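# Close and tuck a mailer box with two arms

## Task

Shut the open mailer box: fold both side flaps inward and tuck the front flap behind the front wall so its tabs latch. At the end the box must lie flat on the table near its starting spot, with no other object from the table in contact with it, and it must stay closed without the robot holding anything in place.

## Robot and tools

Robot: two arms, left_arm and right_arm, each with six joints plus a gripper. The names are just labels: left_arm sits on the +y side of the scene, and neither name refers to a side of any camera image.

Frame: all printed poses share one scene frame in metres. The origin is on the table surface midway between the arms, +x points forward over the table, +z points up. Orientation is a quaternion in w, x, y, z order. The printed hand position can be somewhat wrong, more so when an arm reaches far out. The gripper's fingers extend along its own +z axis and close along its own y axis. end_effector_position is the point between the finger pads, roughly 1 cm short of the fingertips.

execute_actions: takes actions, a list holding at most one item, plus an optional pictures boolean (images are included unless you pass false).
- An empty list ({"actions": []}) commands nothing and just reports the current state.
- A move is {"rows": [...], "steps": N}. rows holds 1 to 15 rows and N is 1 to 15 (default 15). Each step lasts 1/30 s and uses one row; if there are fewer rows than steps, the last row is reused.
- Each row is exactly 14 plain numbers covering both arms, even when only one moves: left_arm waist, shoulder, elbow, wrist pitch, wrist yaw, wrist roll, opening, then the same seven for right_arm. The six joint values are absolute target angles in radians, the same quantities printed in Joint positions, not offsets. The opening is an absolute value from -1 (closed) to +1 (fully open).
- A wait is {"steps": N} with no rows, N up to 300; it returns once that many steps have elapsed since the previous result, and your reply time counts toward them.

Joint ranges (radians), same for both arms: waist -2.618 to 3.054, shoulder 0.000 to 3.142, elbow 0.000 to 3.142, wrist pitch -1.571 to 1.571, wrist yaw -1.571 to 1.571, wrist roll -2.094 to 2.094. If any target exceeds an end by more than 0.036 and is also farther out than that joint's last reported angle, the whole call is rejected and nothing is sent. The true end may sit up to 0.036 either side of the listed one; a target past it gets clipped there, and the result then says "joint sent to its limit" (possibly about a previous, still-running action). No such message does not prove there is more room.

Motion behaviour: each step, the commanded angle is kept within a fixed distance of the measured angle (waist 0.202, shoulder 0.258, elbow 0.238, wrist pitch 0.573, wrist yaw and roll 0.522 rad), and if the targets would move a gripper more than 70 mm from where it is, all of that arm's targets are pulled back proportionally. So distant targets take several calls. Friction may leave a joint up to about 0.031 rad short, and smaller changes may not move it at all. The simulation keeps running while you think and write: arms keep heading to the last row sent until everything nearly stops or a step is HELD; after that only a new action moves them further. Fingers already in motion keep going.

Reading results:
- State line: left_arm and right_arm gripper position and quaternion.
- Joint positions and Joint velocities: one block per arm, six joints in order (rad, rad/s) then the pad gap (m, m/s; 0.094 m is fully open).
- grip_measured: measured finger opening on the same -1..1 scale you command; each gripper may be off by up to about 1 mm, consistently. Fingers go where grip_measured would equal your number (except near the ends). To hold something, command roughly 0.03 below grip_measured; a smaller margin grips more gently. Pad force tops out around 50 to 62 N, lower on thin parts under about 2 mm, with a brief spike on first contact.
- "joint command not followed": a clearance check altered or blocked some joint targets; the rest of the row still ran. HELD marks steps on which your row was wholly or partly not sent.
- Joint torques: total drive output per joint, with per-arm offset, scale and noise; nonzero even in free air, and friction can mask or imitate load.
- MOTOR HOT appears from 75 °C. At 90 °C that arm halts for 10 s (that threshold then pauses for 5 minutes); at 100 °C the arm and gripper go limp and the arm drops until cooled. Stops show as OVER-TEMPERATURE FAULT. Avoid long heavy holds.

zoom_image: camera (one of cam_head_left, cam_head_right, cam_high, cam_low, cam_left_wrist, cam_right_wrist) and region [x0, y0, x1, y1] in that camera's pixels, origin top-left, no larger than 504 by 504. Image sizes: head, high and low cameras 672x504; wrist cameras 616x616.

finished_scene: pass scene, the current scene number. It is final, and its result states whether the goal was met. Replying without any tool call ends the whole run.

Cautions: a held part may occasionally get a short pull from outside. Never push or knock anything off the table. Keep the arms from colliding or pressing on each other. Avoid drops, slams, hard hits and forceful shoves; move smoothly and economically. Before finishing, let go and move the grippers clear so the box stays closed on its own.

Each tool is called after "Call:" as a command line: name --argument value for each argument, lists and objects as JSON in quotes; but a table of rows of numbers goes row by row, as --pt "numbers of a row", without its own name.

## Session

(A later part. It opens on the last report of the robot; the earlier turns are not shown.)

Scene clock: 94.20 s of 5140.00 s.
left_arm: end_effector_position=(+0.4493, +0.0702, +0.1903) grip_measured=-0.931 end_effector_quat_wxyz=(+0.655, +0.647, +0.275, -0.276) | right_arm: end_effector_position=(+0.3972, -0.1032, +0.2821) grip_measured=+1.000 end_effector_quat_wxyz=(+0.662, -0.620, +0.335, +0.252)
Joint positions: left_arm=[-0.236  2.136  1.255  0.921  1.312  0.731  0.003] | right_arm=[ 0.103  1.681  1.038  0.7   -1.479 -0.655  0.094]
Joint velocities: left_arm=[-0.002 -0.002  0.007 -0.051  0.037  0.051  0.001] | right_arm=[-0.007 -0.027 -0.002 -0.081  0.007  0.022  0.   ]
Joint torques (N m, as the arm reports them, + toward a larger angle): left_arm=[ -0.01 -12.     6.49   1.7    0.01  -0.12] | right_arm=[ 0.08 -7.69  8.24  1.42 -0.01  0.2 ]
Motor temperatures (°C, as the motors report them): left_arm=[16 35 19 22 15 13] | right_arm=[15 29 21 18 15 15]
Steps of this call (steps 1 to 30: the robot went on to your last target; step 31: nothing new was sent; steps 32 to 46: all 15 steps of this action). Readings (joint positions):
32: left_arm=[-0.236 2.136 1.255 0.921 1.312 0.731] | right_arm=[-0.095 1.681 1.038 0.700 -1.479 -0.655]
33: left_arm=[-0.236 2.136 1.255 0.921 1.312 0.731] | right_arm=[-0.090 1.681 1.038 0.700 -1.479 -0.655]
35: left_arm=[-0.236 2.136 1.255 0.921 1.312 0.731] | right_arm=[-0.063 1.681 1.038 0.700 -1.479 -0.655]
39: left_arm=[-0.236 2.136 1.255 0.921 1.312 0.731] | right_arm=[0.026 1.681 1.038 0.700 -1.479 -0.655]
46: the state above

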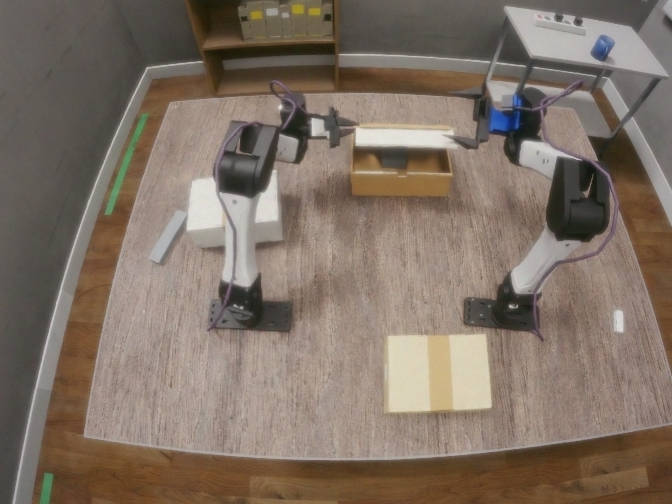

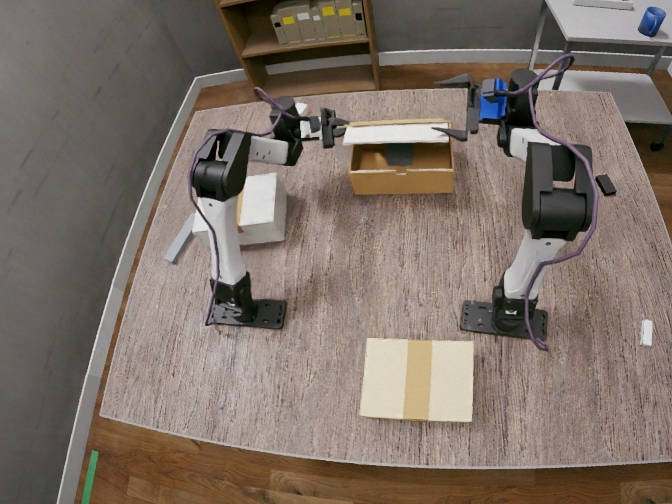

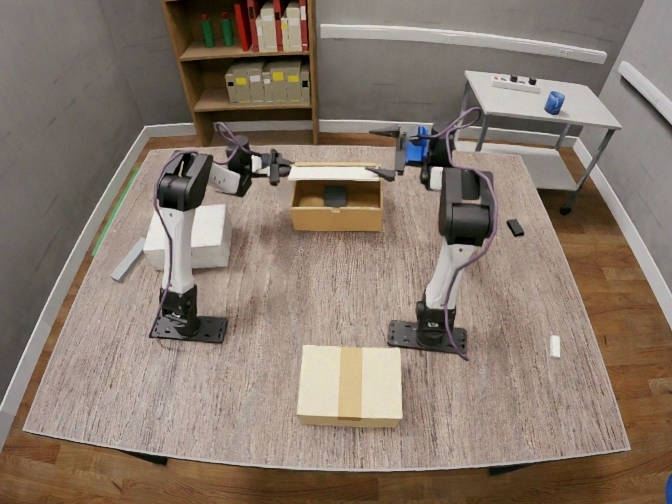

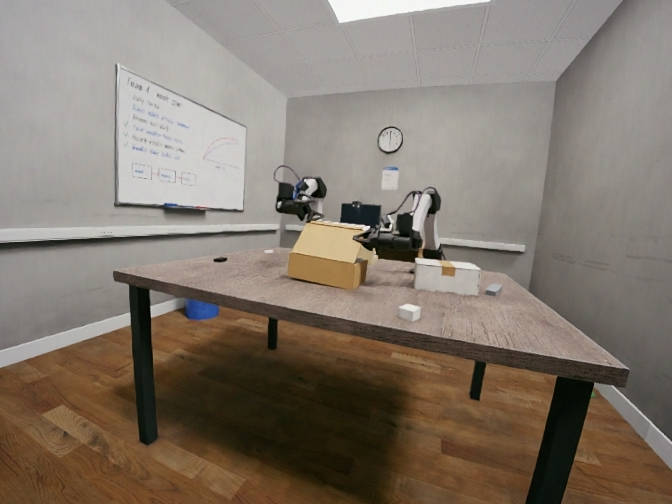

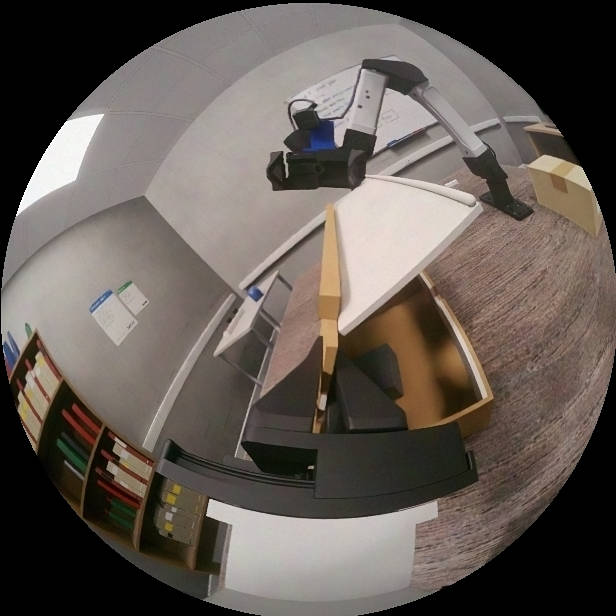

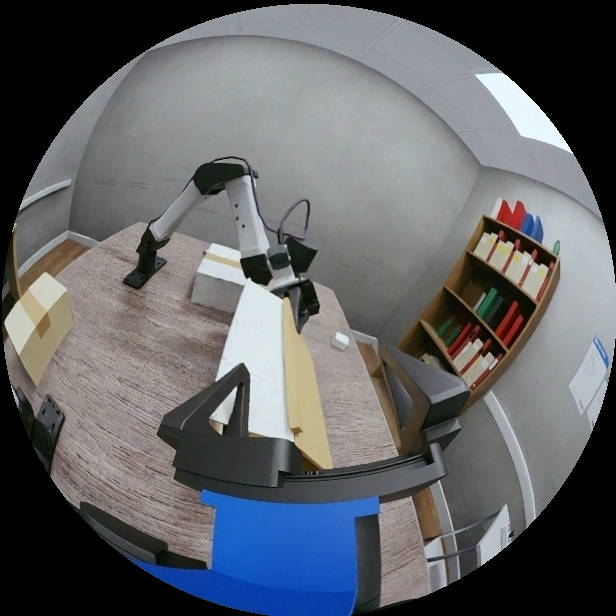

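Call:
execute_actions --actions '[{"rows":[[-0.24,2.13,1.24,0.91,1.31,0.72,-0.945,0.10,1.705,1.03,0.70,-1.48,-0.65,1],[-0.24,2.13,1.24,0.91,1.31,0.72,-0.945,0.10,1.72,1.03,0.72,-1.48,-0.65,1],[-0.24,2.13,1.24,0.91,1.31,0.72,-0.945,0.10,1.735,1.025,0.735,-1.48,-0.65,1],[-0.24,2.13,1.24,0.91,1.31,0.72,-0.945,0.10,1.75,1.02,0.75,-1.48,-0.65,1],[-0.24,2.13,1.24,0.91,1.31,0.72,-0.945,0.10,1.765,1.02,0.77,-1.48,-0.65,1],[-0.24,2.13,1.24,0.91,1.31,0.72,-0.945,0.10,1.78,1.015,0.785,-1.48,-0.65,1],[-0.24,2.13,1.24,0.91,1.31,0.72,-0.945,0.10,1.795,1.01,0.80,-1.48,-0.65,1],[-0.24,2.13,1.24,0.91,1.31,0.72,-0.945,0.10,1.81,1.005,0.82,-1.48,-0.65,1],[-0.24,2.13,1.24,0.91,1.31,0.72,-0.945,0.10,1.825,1.0,0.84,-1.48,-0.65,1],[-0.24,2.13,1.24,0.91,1.31,0.72,-0.945,0.10,1.84,1.0,0.86,-1.48,-0.65,1]]}]'

Scene clock: 95.77 s of 5140.00 s.
left_arm: end_effector_position=(+0.4497, +0.0702, +0.1903) grip_measured=-0.931 end_effector_quat_wxyz=(+0.655, +0.647, +0.276, -0.276) | right_arm: end_effector_position=(+0.4155, -0.1039, +0.2284) grip_measured=+1.000 end_effector_quat_wxyz=(+0.652, -0.611, +0.356, +0.273)
Joint positions: left_arm=[-0.236  2.136  1.255  0.921  1.311  0.731  0.003] | right_arm=[ 0.103  1.835  1.01   0.818 -1.48  -0.654  0.094]
Joint velocities: left_arm=[-0.002 -0.017 -0.022 -0.022 -0.037 -0.022 -0.002] | right_arm=[-0.022 -0.002 -0.007  0.095 -0.007 -0.007  0.   ]
Joint torques (N m, as the arm reports them, + toward a larger angle): left_arm=[ -0.02 -11.98   6.48   1.68   0.03  -0.13] | right_arm=[ 0.07 -9.15  7.51  1.81  0.    0.19]
Motor temperatures (°C, as the motors report them): left_arm=[16 36 19 22 15 13] | right_arm=[15 29 21 18 15 15]
Steps of this call (steps 1 to 15: the robot went on to your last target; steps 16 to 32: nothing new was sent; steps 33 to 47: all 15 steps of this action). Readings (joint positions):
33: left_arm=[-0.236 2.136 1.255 0.921 1.312 0.731] | right_arm=[0.103 1.681 1.038 0.700 -1.479 -0.655]
34: left_arm=[-0.236 2.136 1.255 0.921 1.312 0.731] | right_arm=[0.103 1.685 1.038 0.703 -1.480 -0.655]
36: left_arm=[-0.236 2.136 1.255 0.921 1.312 0.731] | right_arm=[0.103 1.701 1.038 0.717 -1.480 -0.655]
40: left_arm=[-0.236 2.136 1.255 0.921 1.312 0.731] | right_arm=[0.103 1.762 1.033 0.761 -1.480 -0.654]
47: the state above

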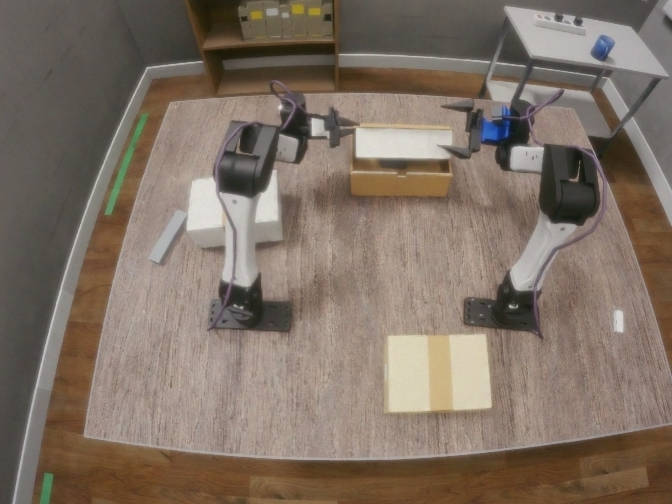

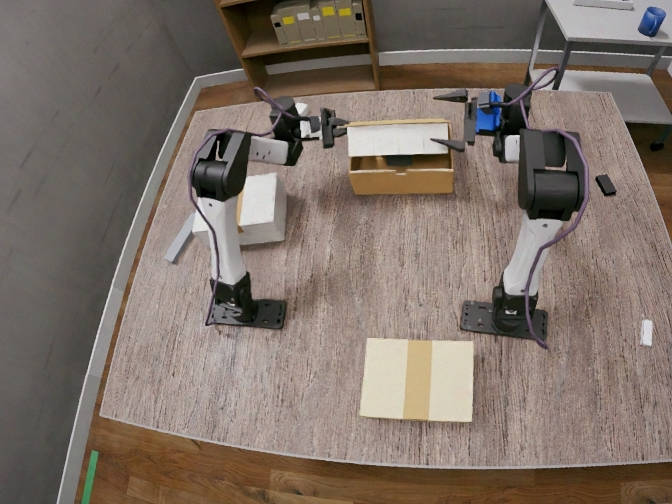

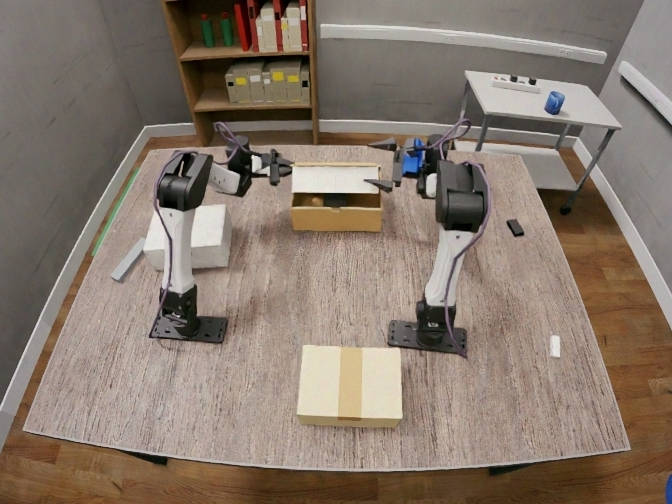

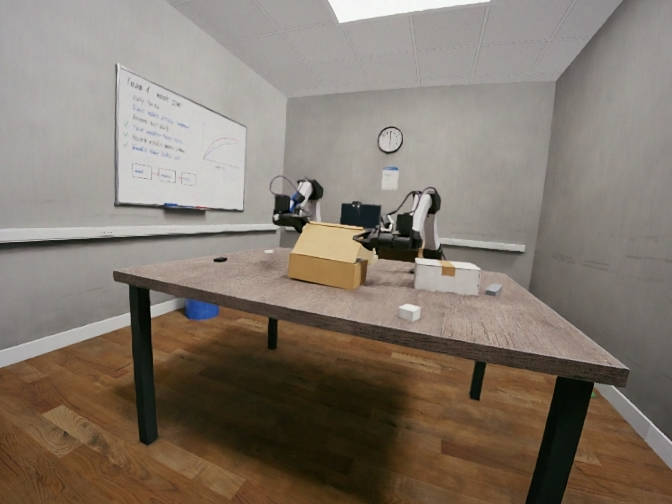

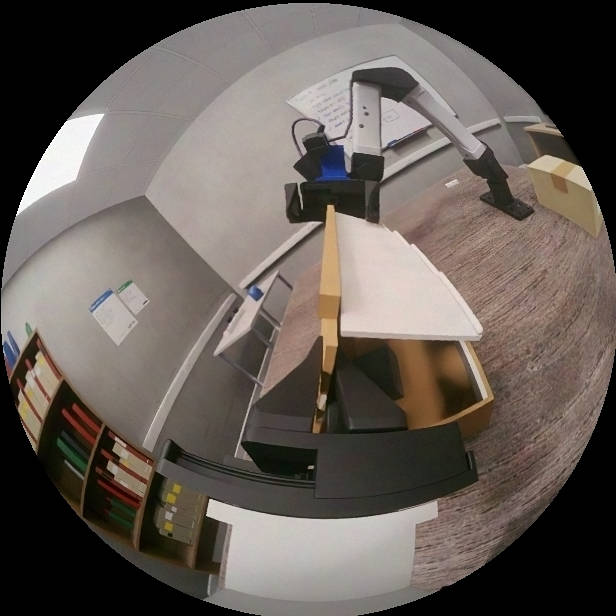

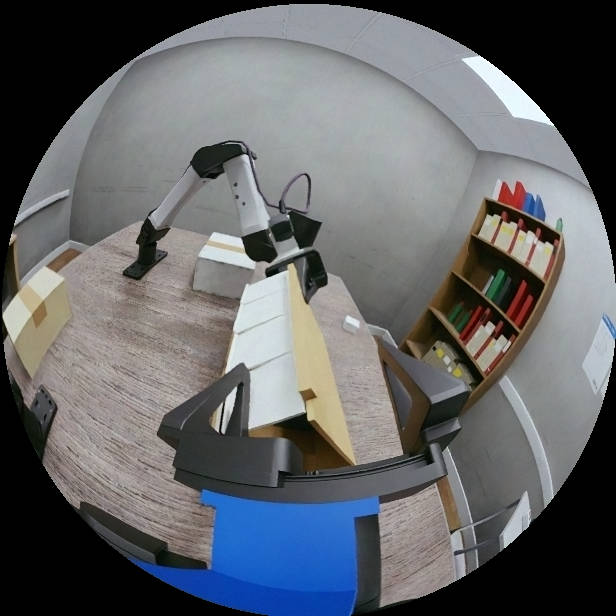

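Working. Continue and partly close.

Call:
execute_actions --actions '[{"rows":[[-0.24,2.13,1.24,0.91,1.31,0.72,-0.945,0.10,1.855,1.0,0.87,-1.48,-0.65,1],[-0.24,2.13,1.24,0.91,1.31,0.72,-0.945,0.10,1.87,1.005,0.88,-1.48,-0.65,0.95],[-0.24,2.13,1.24,0.91,1.31,0.72,-0.945,0.10,1.885,1.01,0.89,-1.48,-0.65,0.9],[-0.24,2.13,1.24,0.91,1.31,0.72,-0.945,0.10,1.90,1.015,0.90,-1.48,-0.65,0.8],[-0.24,2.13,1.24,0.91,1.31,0.72,-0.945,0.10,1.915,1.02,0.915,-1.48,-0.65,0.7],[-0.24,2.13,1.24,0.91,1.31,0.72,-0.945,0.10,1.93,1.02,0.93,-1.48,-0.65,0.6],[-0.24,2.13,1.24,0.91,1.31,0.72,-0.945,0.10,1.93,1.02,0.93,-1.48,-0.65,0.5],[-0.24,2.13,1.24,0.91,1.31,0.72,-0.945,0.10,1.93,1.02,0.93,-1.48,-0.65,0.4],[-0.24,2.13,1.24,0.91,1.31,0.72,-0.945,0.10,1.93,1.02,0.93,-1.48,-0.65,0.3],[-0.24,2.13,1.24,0.91,1.31,0.72,-0.945,0.10,1.93,1.02,0.93,-1.48,-0.65,0.2],[-0.24,2.13,1.24,0.91,1.31,0.72,-0.945,0.10,1.93,1.02,0.93,-1.48,-0.65,0.1],[-0.24,2.13,1.24,0.91,1.31,0.72,-0.945,0.10,1.93,1.02,0.93,-1.48,-0.65,0.0]]}]'

Scene clock: 97.83 s of 5140.00 s.
left_arm: end_effector_position=(+0.4521, +0.0703, +0.1904) grip_measured=-0.931 end_effector_quat_wxyz=(+0.657, +0.645, +0.281, -0.272) | right_arm: end_effector_position=(+0.4236, -0.1042, +0.2027) grip_measured=+0.002 end_effector_quat_wxyz=(+0.651, -0.612, +0.355, +0.276)
Joint positions: left_arm=[-0.236  2.136  1.255  0.921  1.296  0.729  0.003] | right_arm=[ 0.103  1.925  1.01   0.905 -1.487 -0.654  0.047]
Joint velocities: left_arm=[-0.012  0.002 -0.017 -0.066  0.022  0.037  0.001] | right_arm=[-0.007  0.002 -0.032  0.007  0.022 -0.022 -0.002]
Joint torques (N m, as the arm reports them, + toward a larger angle): left_arm=[ -0.01 -12.02   6.49   1.71   0.16  -0.1 ] | right_arm=[ 0.11 -9.57  9.08  1.78  0.05  0.18]
Motor temperatures (°C, as the motors report them): left_arm=[16 36 19 22 15 13] | right_arm=[15 29 21 18 15 15]
Steps of this call (steps 1 to 30: the robot went on to your last target; steps 31 to 47: nothing new was sent; steps 48 to 62: all 15 steps of this action). Readings (joint positions):
48: left_arm=[-0.236 2.136 1.255 0.921 1.307 0.730] | right_arm=[0.103 1.835 1.010 0.846 -1.484 -0.654]
49: left_arm=[-0.236 2.136 1.255 0.921 1.307 0.730] | right_arm=[0.103 1.837 1.010 0.851 -1.485 -0.654]
51: left_arm=[-0.236 2.136 1.255 0.921 1.305 0.730] | right_arm=[0.103 1.850 1.010 0.867 -1.486 -0.654]
55: left_arm=[-0.236 2.136 1.255 0.921 1.303 0.730] | right_arm=[0.103 1.905 1.010 0.896 -1.487 -0.654]
62: the state above

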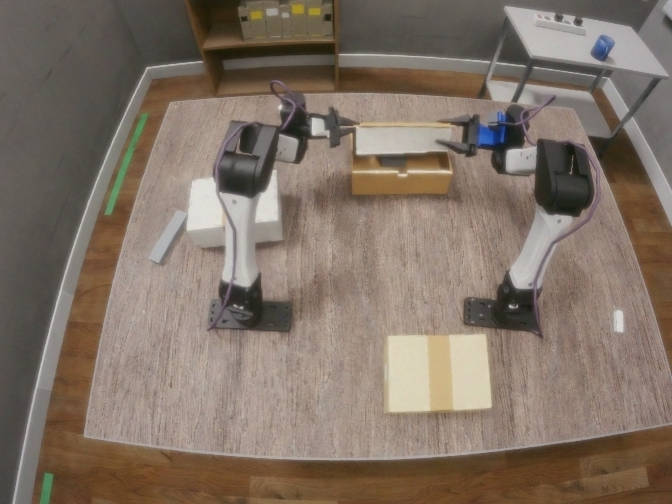

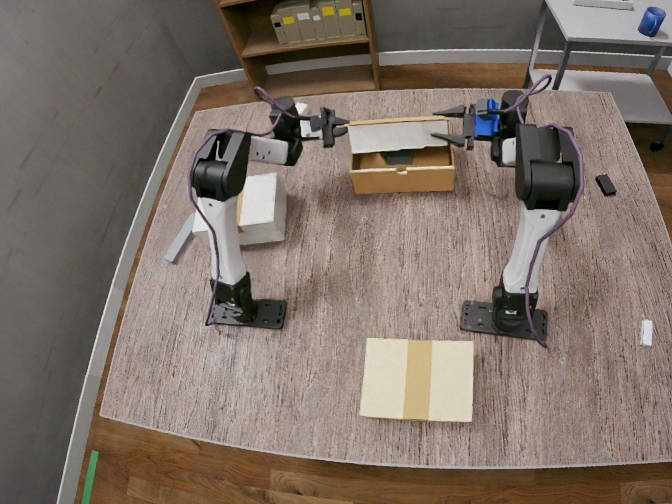

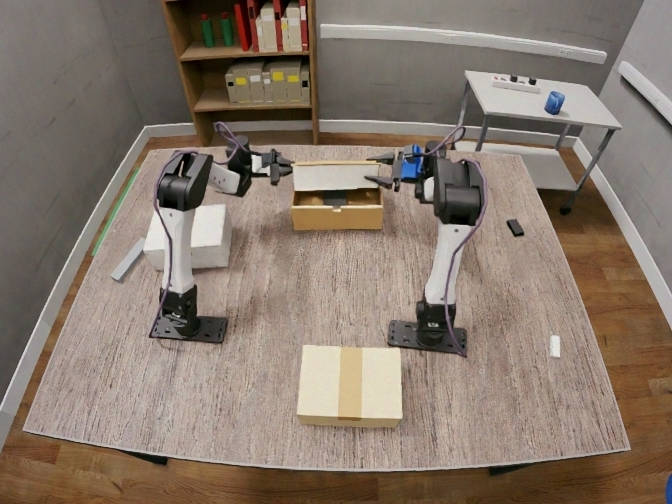

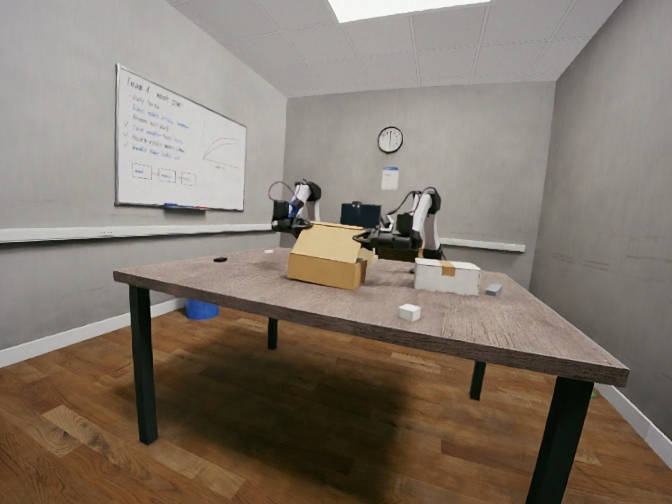

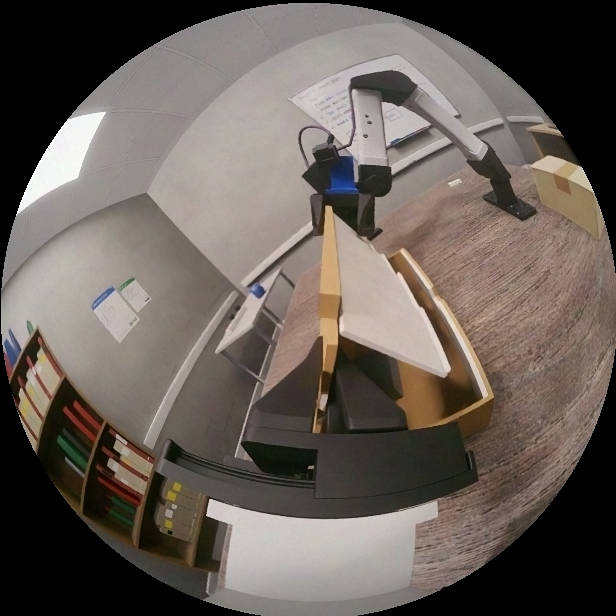

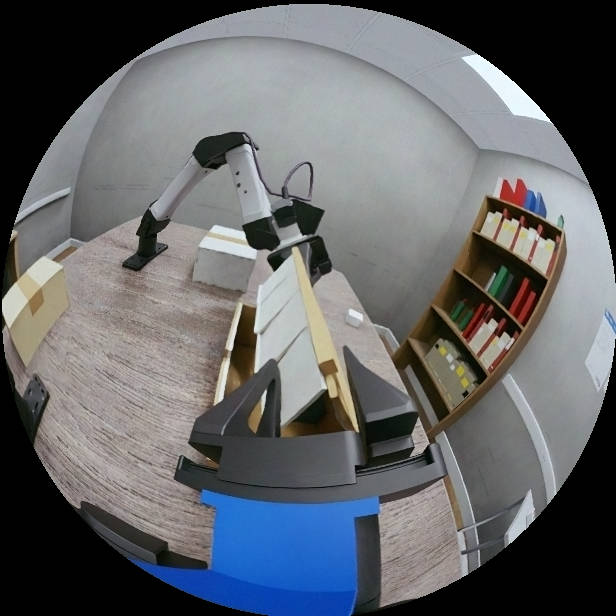

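Call:
execute_actions --actions '[{"rows":[[-0.24,2.13,1.24,0.91,1.31,0.72,-0.945,0.10,1.93,1.02,0.93,-1.48,-0.65,0.3],[-0.24,2.13,1.24,0.91,1.31,0.72,-0.945,0.10,1.93,1.02,0.93,-1.48,-0.65,0.6],[-0.24,2.13,1.24,0.91,1.31,0.72,-0.945,0.10,1.93,1.02,0.93,-1.48,-0.65,1],[-0.24,2.13,1.24,0.91,1.31,0.72,-0.945,0.10,1.91,1.02,0.91,-1.48,-0.65,1],[-0.24,2.13,1.24,0.91,1.31,0.72,-0.945,0.10,1.89,1.02,0.89,-1.48,-0.65,1],[-0.24,2.13,1.24,0.91,1.31,0.72,-0.945,0.10,1.87,1.02,0.87,-1.48,-0.65,1],[-0.24,2.13,1.24,0.91,1.31,0.72,-0.945,0.10,1.85,1.02,0.85,-1.48,-0.65,1],[-0.24,2.13,1.24,0.91,1.31,0.72,-0.945,0.10,1.83,1.02,0.83,-1.48,-0.65,1],[-0.24,2.13,1.24,0.91,1.31,0.72,-0.945,0.10,1.81,1.02,0.81,-1.48,-0.65,1],[-0.24,2.13,1.24,0.91,1.31,0.72,-0.945,0.10,1.79,1.02,0.79,-1.48,-0.65,1]]}]'

Scene clock: 99.20 s of 5140.00 s.
left_arm: end_effector_position=(+0.4522, +0.0703, +0.1904) grip_measured=-0.931 end_effector_quat_wxyz=(+0.657, +0.644, +0.282, -0.272) | right_arm: end_effector_position=(+0.4089, -0.1036, +0.2459) grip_measured=+1.000 end_effector_quat_wxyz=(+0.660, -0.621, +0.336, +0.257)
Joint positions: left_arm=[-0.236  2.136  1.255  0.921  1.296  0.728  0.003] | right_arm=[ 0.103  1.79   1.01   0.83  -1.486 -0.654  0.094]
Joint velocities: left_arm=[-0.002  0.012  0.012  0.007 -0.066 -0.022 -0.001] | right_arm=[-0.007 -0.002 -0.012 -0.081 -0.007  0.007  0.   ]
Joint torques (N m, as the arm reports them, + toward a larger angle): left_arm=[  0.04 -12.01   6.5    1.71   0.17  -0.12] | right_arm=[ 0.11 -9.08  9.52  1.2   0.07  0.19]
Motor temperatures (°C, as the motors report them): left_arm=[16 36 19 22 15 13] | right_arm=[15 29 22 18 15 15]
Steps of this call (steps 1 to 15: the robot went on to your last target; steps 16 to 26: nothing new was sent; steps 27 to 41: all 15 steps of this action). Readings (joint positions):
27: left_arm=[-0.236 2.136 1.255 0.921 1.296 0.728] | right_arm=[0.103 1.925 1.010 0.911 -1.487 -0.654]
28: left_arm=[-0.236 2.136 1.255 0.921 1.296 0.728] | right_arm=[0.103 1.925 1.010 0.912 -1.487 -0.654]
30: left_arm=[-0.236 2.136 1.255 0.921 1.296 0.728] | right_arm=[0.103 1.925 1.010 0.914 -1.487 -0.654]
34: left_arm=[-0.236 2.136 1.255 0.921 1.296 0.728] | right_arm=[0.103 1.892 1.010 0.877 -1.486 -0.654]
41: the state above

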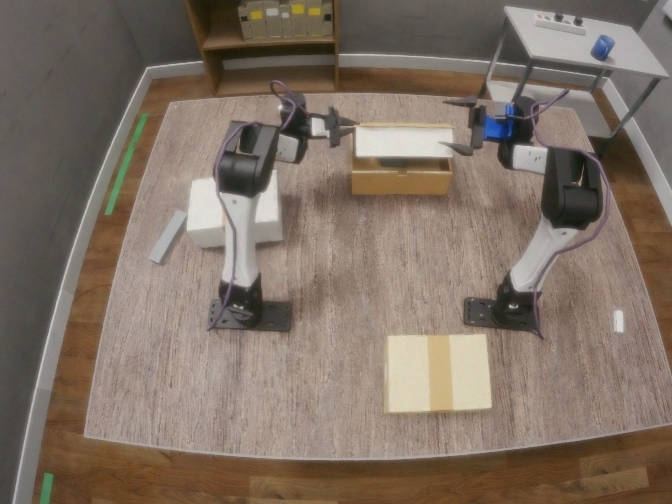

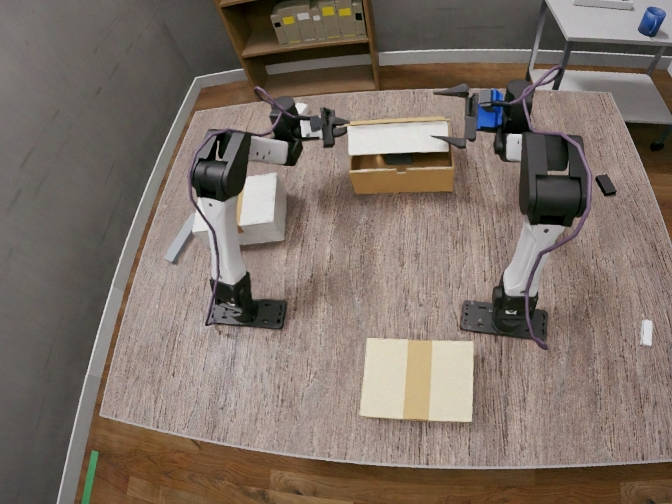

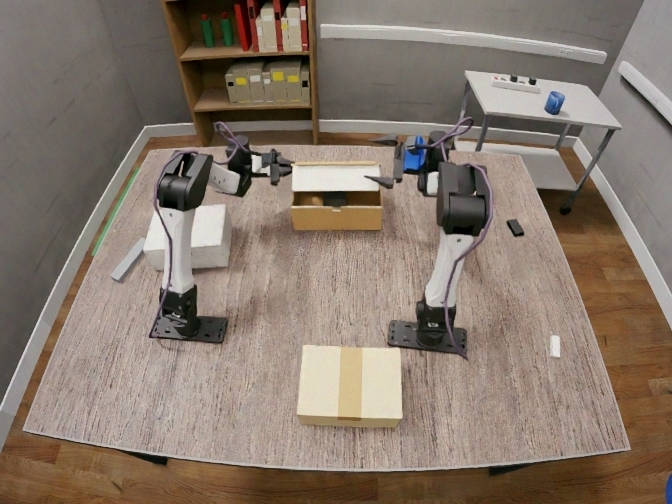

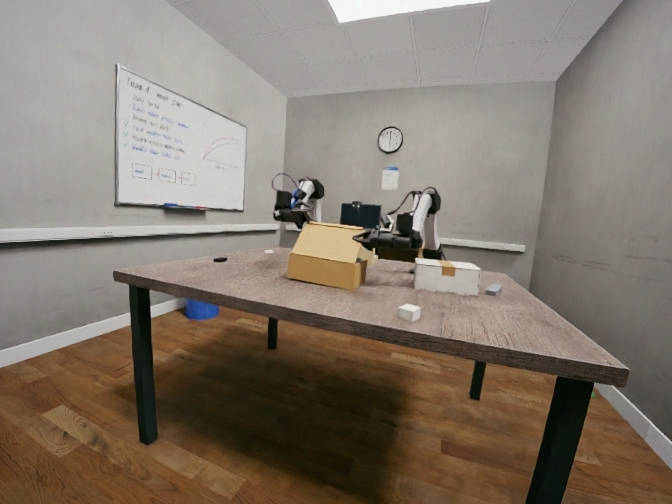

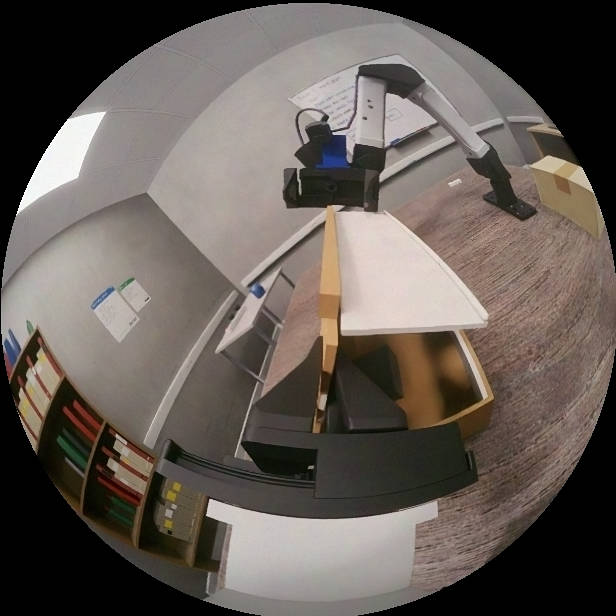

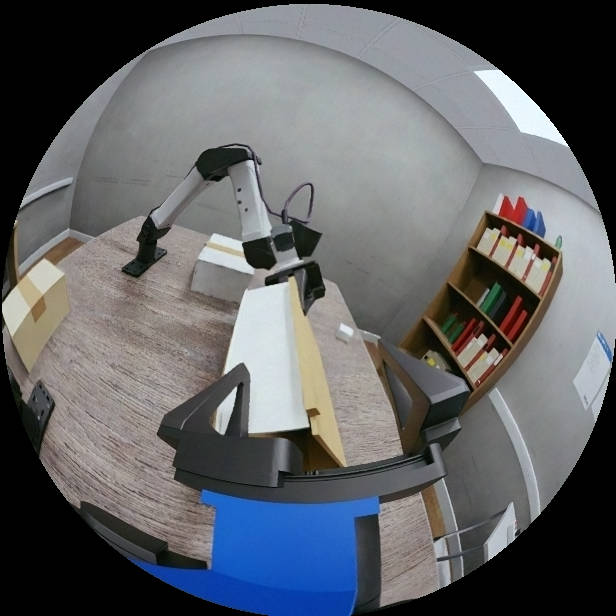

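Call:
execute_actions --actions '[{"rows":[[-0.24,2.13,1.24,0.91,1.31,0.72,-0.8,0.10,1.79,1.02,0.79,-1.48,-0.65,1],[-0.24,2.13,1.24,0.91,1.31,0.72,-0.65,0.10,1.79,1.02,0.79,-1.48,-0.65,1],[-0.24,2.13,1.24,0.91,1.31,0.72,-0.5,0.10,1.79,1.02,0.79,-1.48,-0.65,1],[-0.24,2.13,1.24,0.91,1.31,0.72,-0.5,0.10,1.79,1.02,0.79,-1.48,-0.65,1],[-0.22,2.13,1.24,0.91,1.31,0.72,-0.5,0.10,1.79,1.02,0.79,-1.48,-0.65,1],[-0.20,2.13,1.24,0.91,1.31,0.72,-0.5,0.10,1.79,1.02,0.79,-1.48,-0.65,1],[-0.18,2.13,1.24,0.91,1.31,0.72,-0.5,0.10,1.79,1.02,0.79,-1.48,-0.65,1],[-0.16,2.13,1.24,0.91,1.31,0.72,-0.5,0.10,1.79,1.02,0.79,-1.48,-0.65,1],[-0.14,2.13,1.24,0.91,1.31,0.72,-0.5,0.10,1.79,1.02,0.79,-1.48,-0.65,1],[-0.12,2.13,1.24,0.91,1.31,0.72,-0.5,0.10,1.79,1.02,0.79,-1.48,-0.65,1],[-0.10,2.13,1.24,0.91,1.31,0.72,-0.5,0.10,1.79,1.02,0.79,-1.48,-0.65,1],[-0.08,2.13,1.24,0.91,1.31,0.72,-0.5,0.10,1.79,1.02,0.79,-1.48,-0.65,1]]}]'

Scene clock: 102.57 s of 5140.00 s.
left_arm: end_effector_position=(+0.4912, +0.1425, +0.1904) grip_measured=-0.502 end_effector_quat_wxyz=(+0.676, +0.620, +0.332, -0.220) | right_arm: end_effector_position=(+0.4091, -0.1036, +0.2432) grip_measured=+1.000 end_effector_quat_wxyz=(+0.656, -0.616, +0.346, +0.266)
Joint positions: left_arm=[-0.074  2.136  1.255  0.921  1.301  0.727  0.023] | right_arm=[ 0.103  1.79   1.01   0.8   -1.486 -0.654  0.094]
Joint velocities: left_arm=[ 0.3    0.002  0.002  0.007 -0.022 -0.022 -0.001] | right_arm=[-0.007  0.012 -0.007  0.007 -0.007  0.007  0.   ]
Joint torques (N m, as the arm reports them, + toward a larger angle): left_arm=[ -2.01 -12.05   6.49   1.71   0.12  -0.06] | right_arm=[ 0.1  -9.15  9.6   1.43  0.06  0.19]
Motor temperatures (°C, as the motors report them): left_arm=[16 36 19 22 15 13] | right_arm=[15 28 22 18 15 15]
Steps of this call (steps 1 to 30: the robot went on to your last target; steps 31 to 86: nothing new was sent; steps 87 to 101: all 15 steps of this action). Readings (joint positions):
87: left_arm=[-0.236 2.136 1.255 0.921 1.296 0.728] | right_arm=[0.103 1.790 1.010 0.800 -1.486 -0.654]
88: left_arm=[-0.236 2.136 1.255 0.921 1.296 0.728] | right_arm=[0.103 1.790 1.010 0.800 -1.486 -0.654]
90: left_arm=[-0.236 2.136 1.255 0.921 1.297 0.727] | right_arm=[0.103 1.790 1.010 0.800 -1.486 -0.654]
94: left_arm=[-0.214 2.136 1.255 0.921 1.300 0.727] | right_arm=[0.103 1.790 1.010 0.800 -1.486 -0.654]
101: the state above

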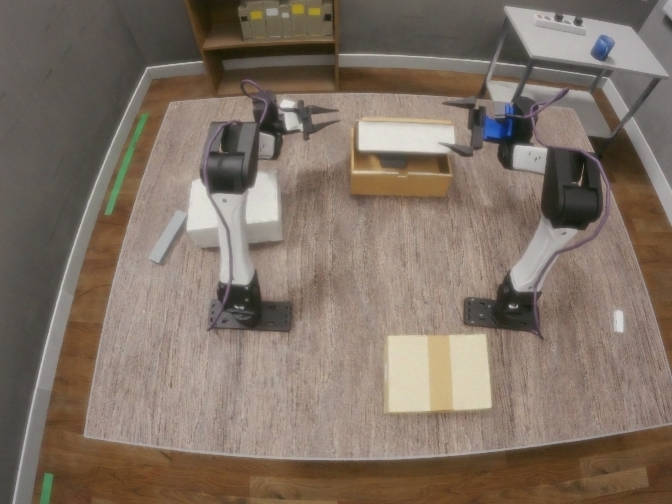

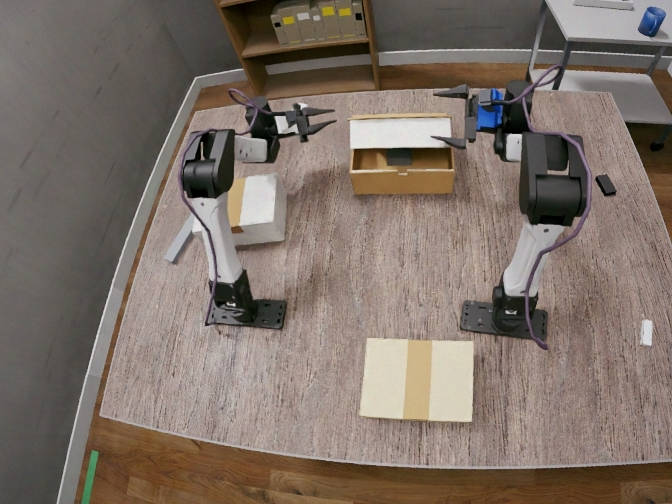

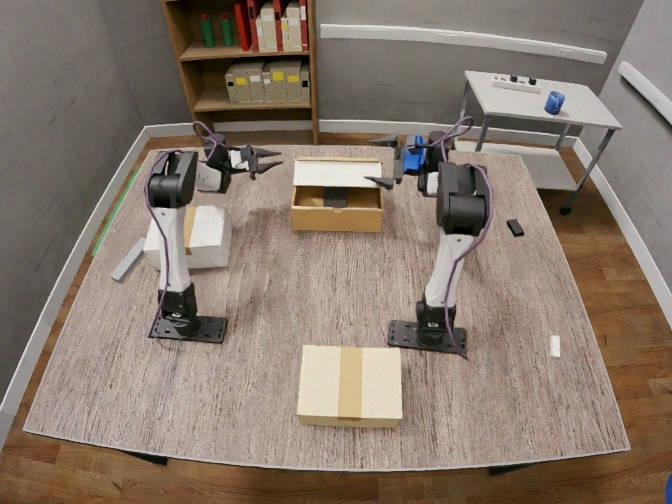

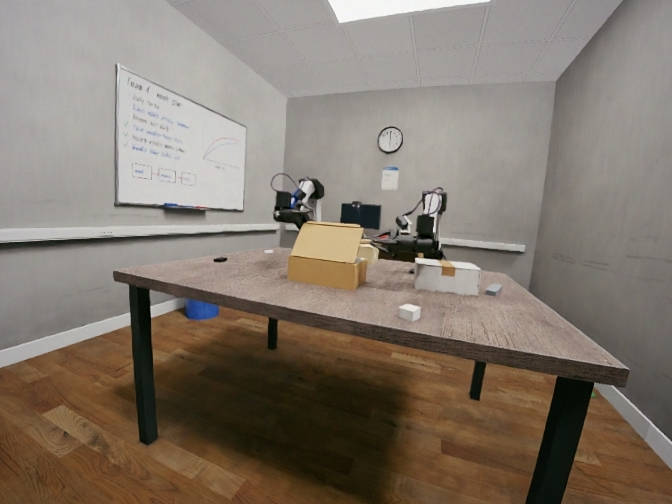

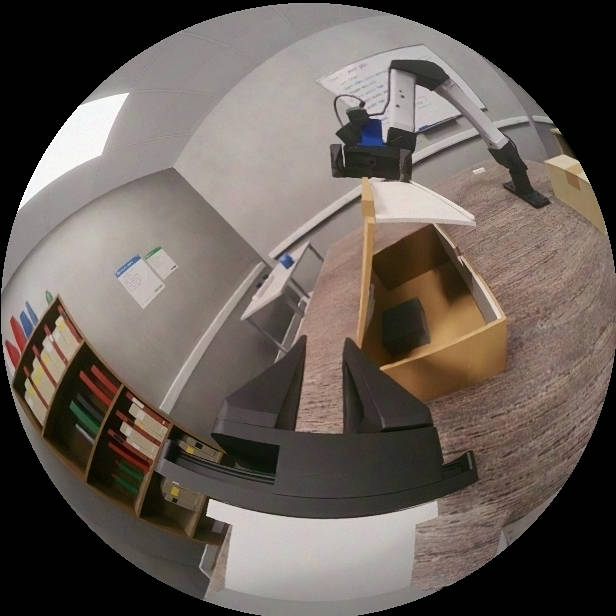

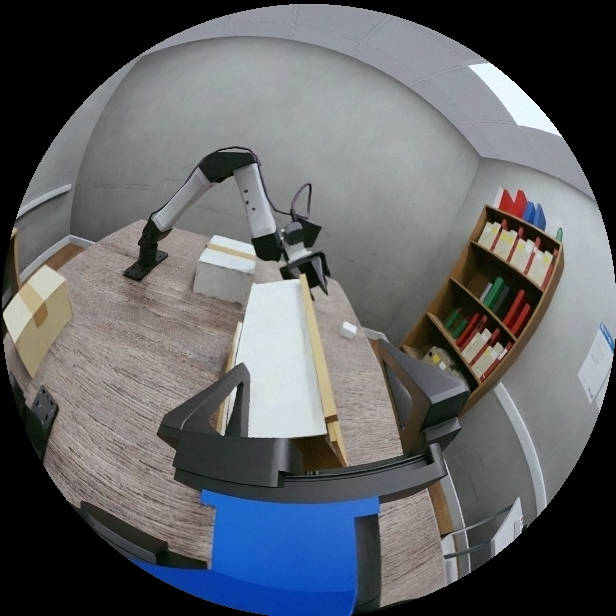

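Call:
execute_actions --actions '[{"rows":[[-0.08,2.145,1.29,0.88,1.31,0.6,-1,0.10,1.79,1.02,0.79,-1.48,-0.65,1],[-0.08,2.16,1.34,0.85,1.31,0.48,-1,0.10,1.79,1.02,0.79,-1.48,-0.65,1],[-0.08,2.175,1.39,0.82,1.31,0.36,-1,0.10,1.79,1.02,0.79,-1.48,-0.65,1],[-0.08,2.19,1.44,0.79,1.31,0.24,-1,0.10,1.79,1.02,0.79,-1.48,-0.65,1],[-0.08,2.205,1.49,0.76,1.31,0.12,-1,0.10,1.79,1.02,0.79,-1.48,-0.65,1],[-0.08,2.22,1.54,0.72,1.31,0,-1,0.10,1.79,1.02,0.79,-1.48,-0.65,1],[-0.10,2.22,1.54,0.72,1.31,-0.1,-1,0.10,1.79,1.02,0.79,-1.48,-0.65,1],[-0.12,2.22,1.54,0.72,1.31,-0.2,-1,0.10,1.79,1.02,0.79,-1.48,-0.65,1],[-0.14,2.22,1.54,0.72,1.31,-0.3,-1,0.10,1.79,1.02,0.79,-1.48,-0.65,1],[-0.16,2.22,1.54,0.72,1.31,-0.4,-1,0.10,1.79,1.02,0.79,-1.48,-0.65,1],[-0.18,2.22,1.54,0.72,1.31,-0.4,-1,0.10,1.79,1.02,0.79,-1.48,-0.65,1],[-0.20,2.22,1.54,0.72,1.31,-0.4,-1,0.10,1.79,1.02,0.79,-1.48,-0.65,1],[-0.22,2.22,1.54,0.72,1.31,-0.4,-1,0.10,1.79,1.02,0.79,-1.48,-0.65,1],[-0.24,2.22,1.54,0.72,1.31,-0.4,-1,0.10,1.79,1.02,0.79,-1.48,-0.65,1]]}]' --pictures false

Call:
execute_actions --actions '[{"steps":10}]'

Scene clock: 104.80 s of 5140.00 s.
left_arm: end_effector_position=(+0.4971, +0.0715, +0.2367) grip_measured=-0.992 end_effector_quat_wxyz=(+0.470, +0.441, +0.541, -0.540) | right_arm: end_effector_position=(+0.4091, -0.1036, +0.2432) grip_measured=+1.000 end_effector_quat_wxyz=(+0.656, -0.616, +0.346, +0.266)
Joint positions: left_arm=[-0.211  2.196  1.537  0.757  1.306 -0.265  0.   ] | right_arm=[ 0.103  1.79   1.01   0.8   -1.485 -0.654  0.094]
Joint velocities: left_arm=[-0.672  0.032  0.002 -0.168 -0.037 -0.872 -0.   ] | right_arm=[-0.002 -0.012 -0.012 -0.051 -0.022  0.007  0.   ]
Joint torques (N m, as the arm reports them, + toward a larger angle): left_arm=[  1.62 -11.09   9.15   1.71   0.05  -0.01] | right_arm=[ 0.1  -9.16  9.61  1.42  0.06  0.19]
Motor temperatures (°C, as the motors report them): left_arm=[16 36 19 22 15 13] | right_arm=[15 28 22 18 15 15]
Steps of this call (steps 1 to 15: the robot went on to your last target; steps 16 to 52: nothing new was sent; steps 53 to 67: all 15 steps of this action). Readings (joint positions):
53: left_arm=[-0.074 2.136 1.258 0.918 1.302 0.708] | right_arm=[0.103 1.790 1.010 0.800 -1.486 -0.654]
54: left_arm=[-0.074 2.139 1.272 0.906 1.305 0.669] | right_arm=[0.103 1.790 1.010 0.800 -1.486 -0.654]
56: left_arm=[-0.074 2.158 1.344 0.873 1.309 0.546] | right_arm=[0.103 1.790 1.010 0.800 -1.485 -0.654]
60: left_arm=[-0.079 2.192 1.513 0.801 1.306 0.195] | right_arm=[0.103 1.790 1.010 0.800 -1.485 -0.654]
67: the state above

Scene clock: 105.13 s of 5140.00 s.
left_arm: end_effector_position=(+0.4873, +0.0550, +0.2337) grip_measured=-0.992 end_effector_quat_wxyz=(+0.423, +0.415, +0.563, -0.576) | right_arm: end_effector_position=(+0.4091, -0.1036, +0.2432) grip_measured=+1.000 end_effector_quat_wxyz=(+0.656, -0.616, +0.346, +0.266)
Joint positions: left_arm=[-0.246  2.198  1.537  0.742  1.307 -0.381  0.   ] | right_arm=[ 0.103  1.79   1.01   0.8   -1.485 -0.654  0.094]
Joint velocities: left_arm=[ 0.056 -0.012 -0.012 -0.007  0.051 -0.022  0.   ] | right_arm=[-0.007 -0.007 -0.002  0.066 -0.022  0.007  0.   ]
Joint torques (N m, as the arm reports them, + toward a larger angle): left_arm=[  0.69 -11.07   9.13   1.69   0.04   0.04] | right_arm=[ 0.1  -9.17  9.61  1.42  0.07  0.19]
Motor temperatures (°C, as the motors report them): left_arm=[16 36 19 22 15 13] | right_arm=[15 28 22 18 15 15]
Steps of this call (steps 1 to 10: the robot went on to your last target). Readings (joint positions):
1: left_arm=[-0.232 2.197 1.537 0.753 1.306 -0.291] | right_arm=[0.103 1.790 1.010 0.800 -1.485 -0.654]
2: left_arm=[-0.248 2.198 1.537 0.749 1.306 -0.312] | right_arm=[0.103 1.790 1.010 0.800 -1.485 -0.654]
4: left_arm=[-0.261 2.198 1.537 0.745 1.307 -0.342] | right_arm=[0.103 1.790 1.010 0.800 -1.485 -0.654]
8: left_arm=[-0.251 2.198 1.537 0.743 1.307 -0.373] | right_arm=[0.103 1.790 1.010 0.800 -1.485 -0.654]
10: the state above

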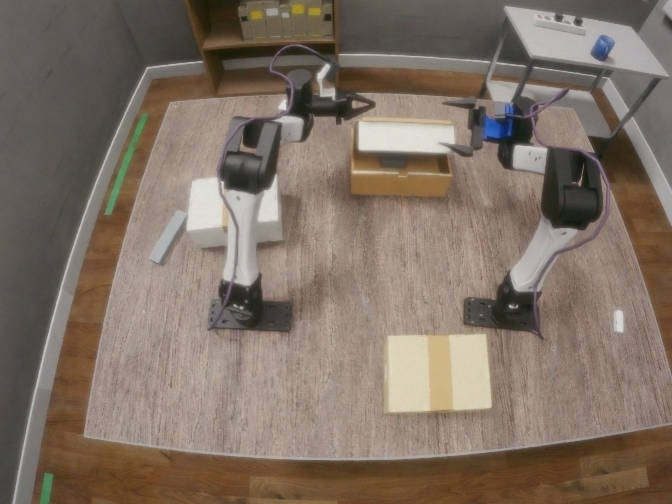

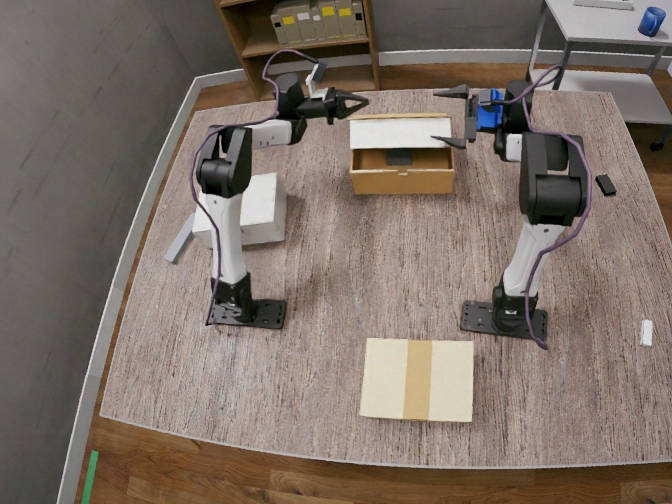

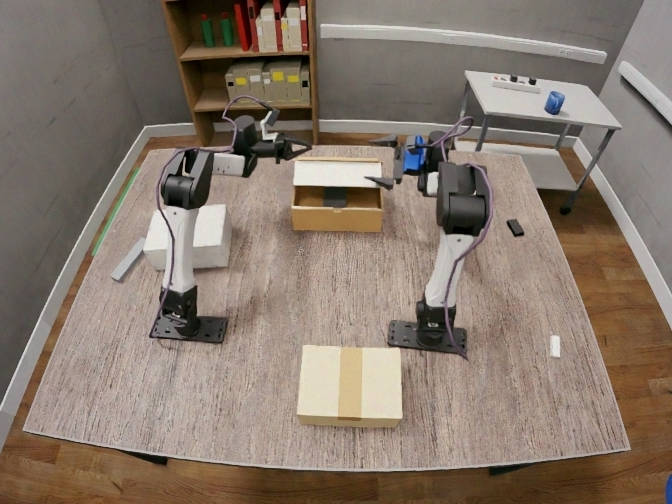

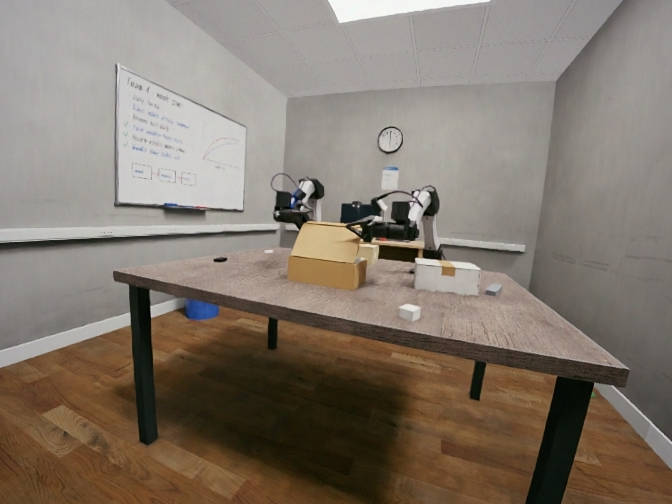

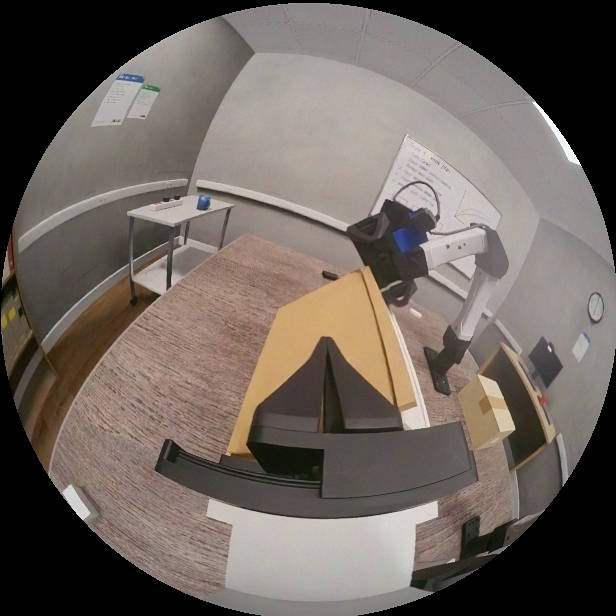

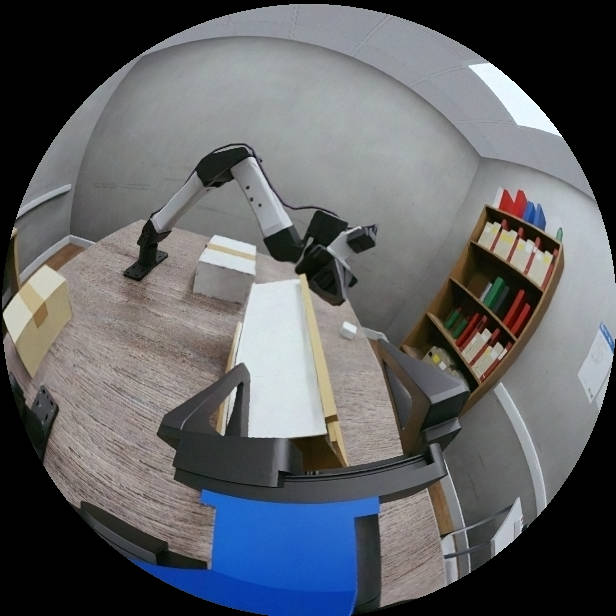

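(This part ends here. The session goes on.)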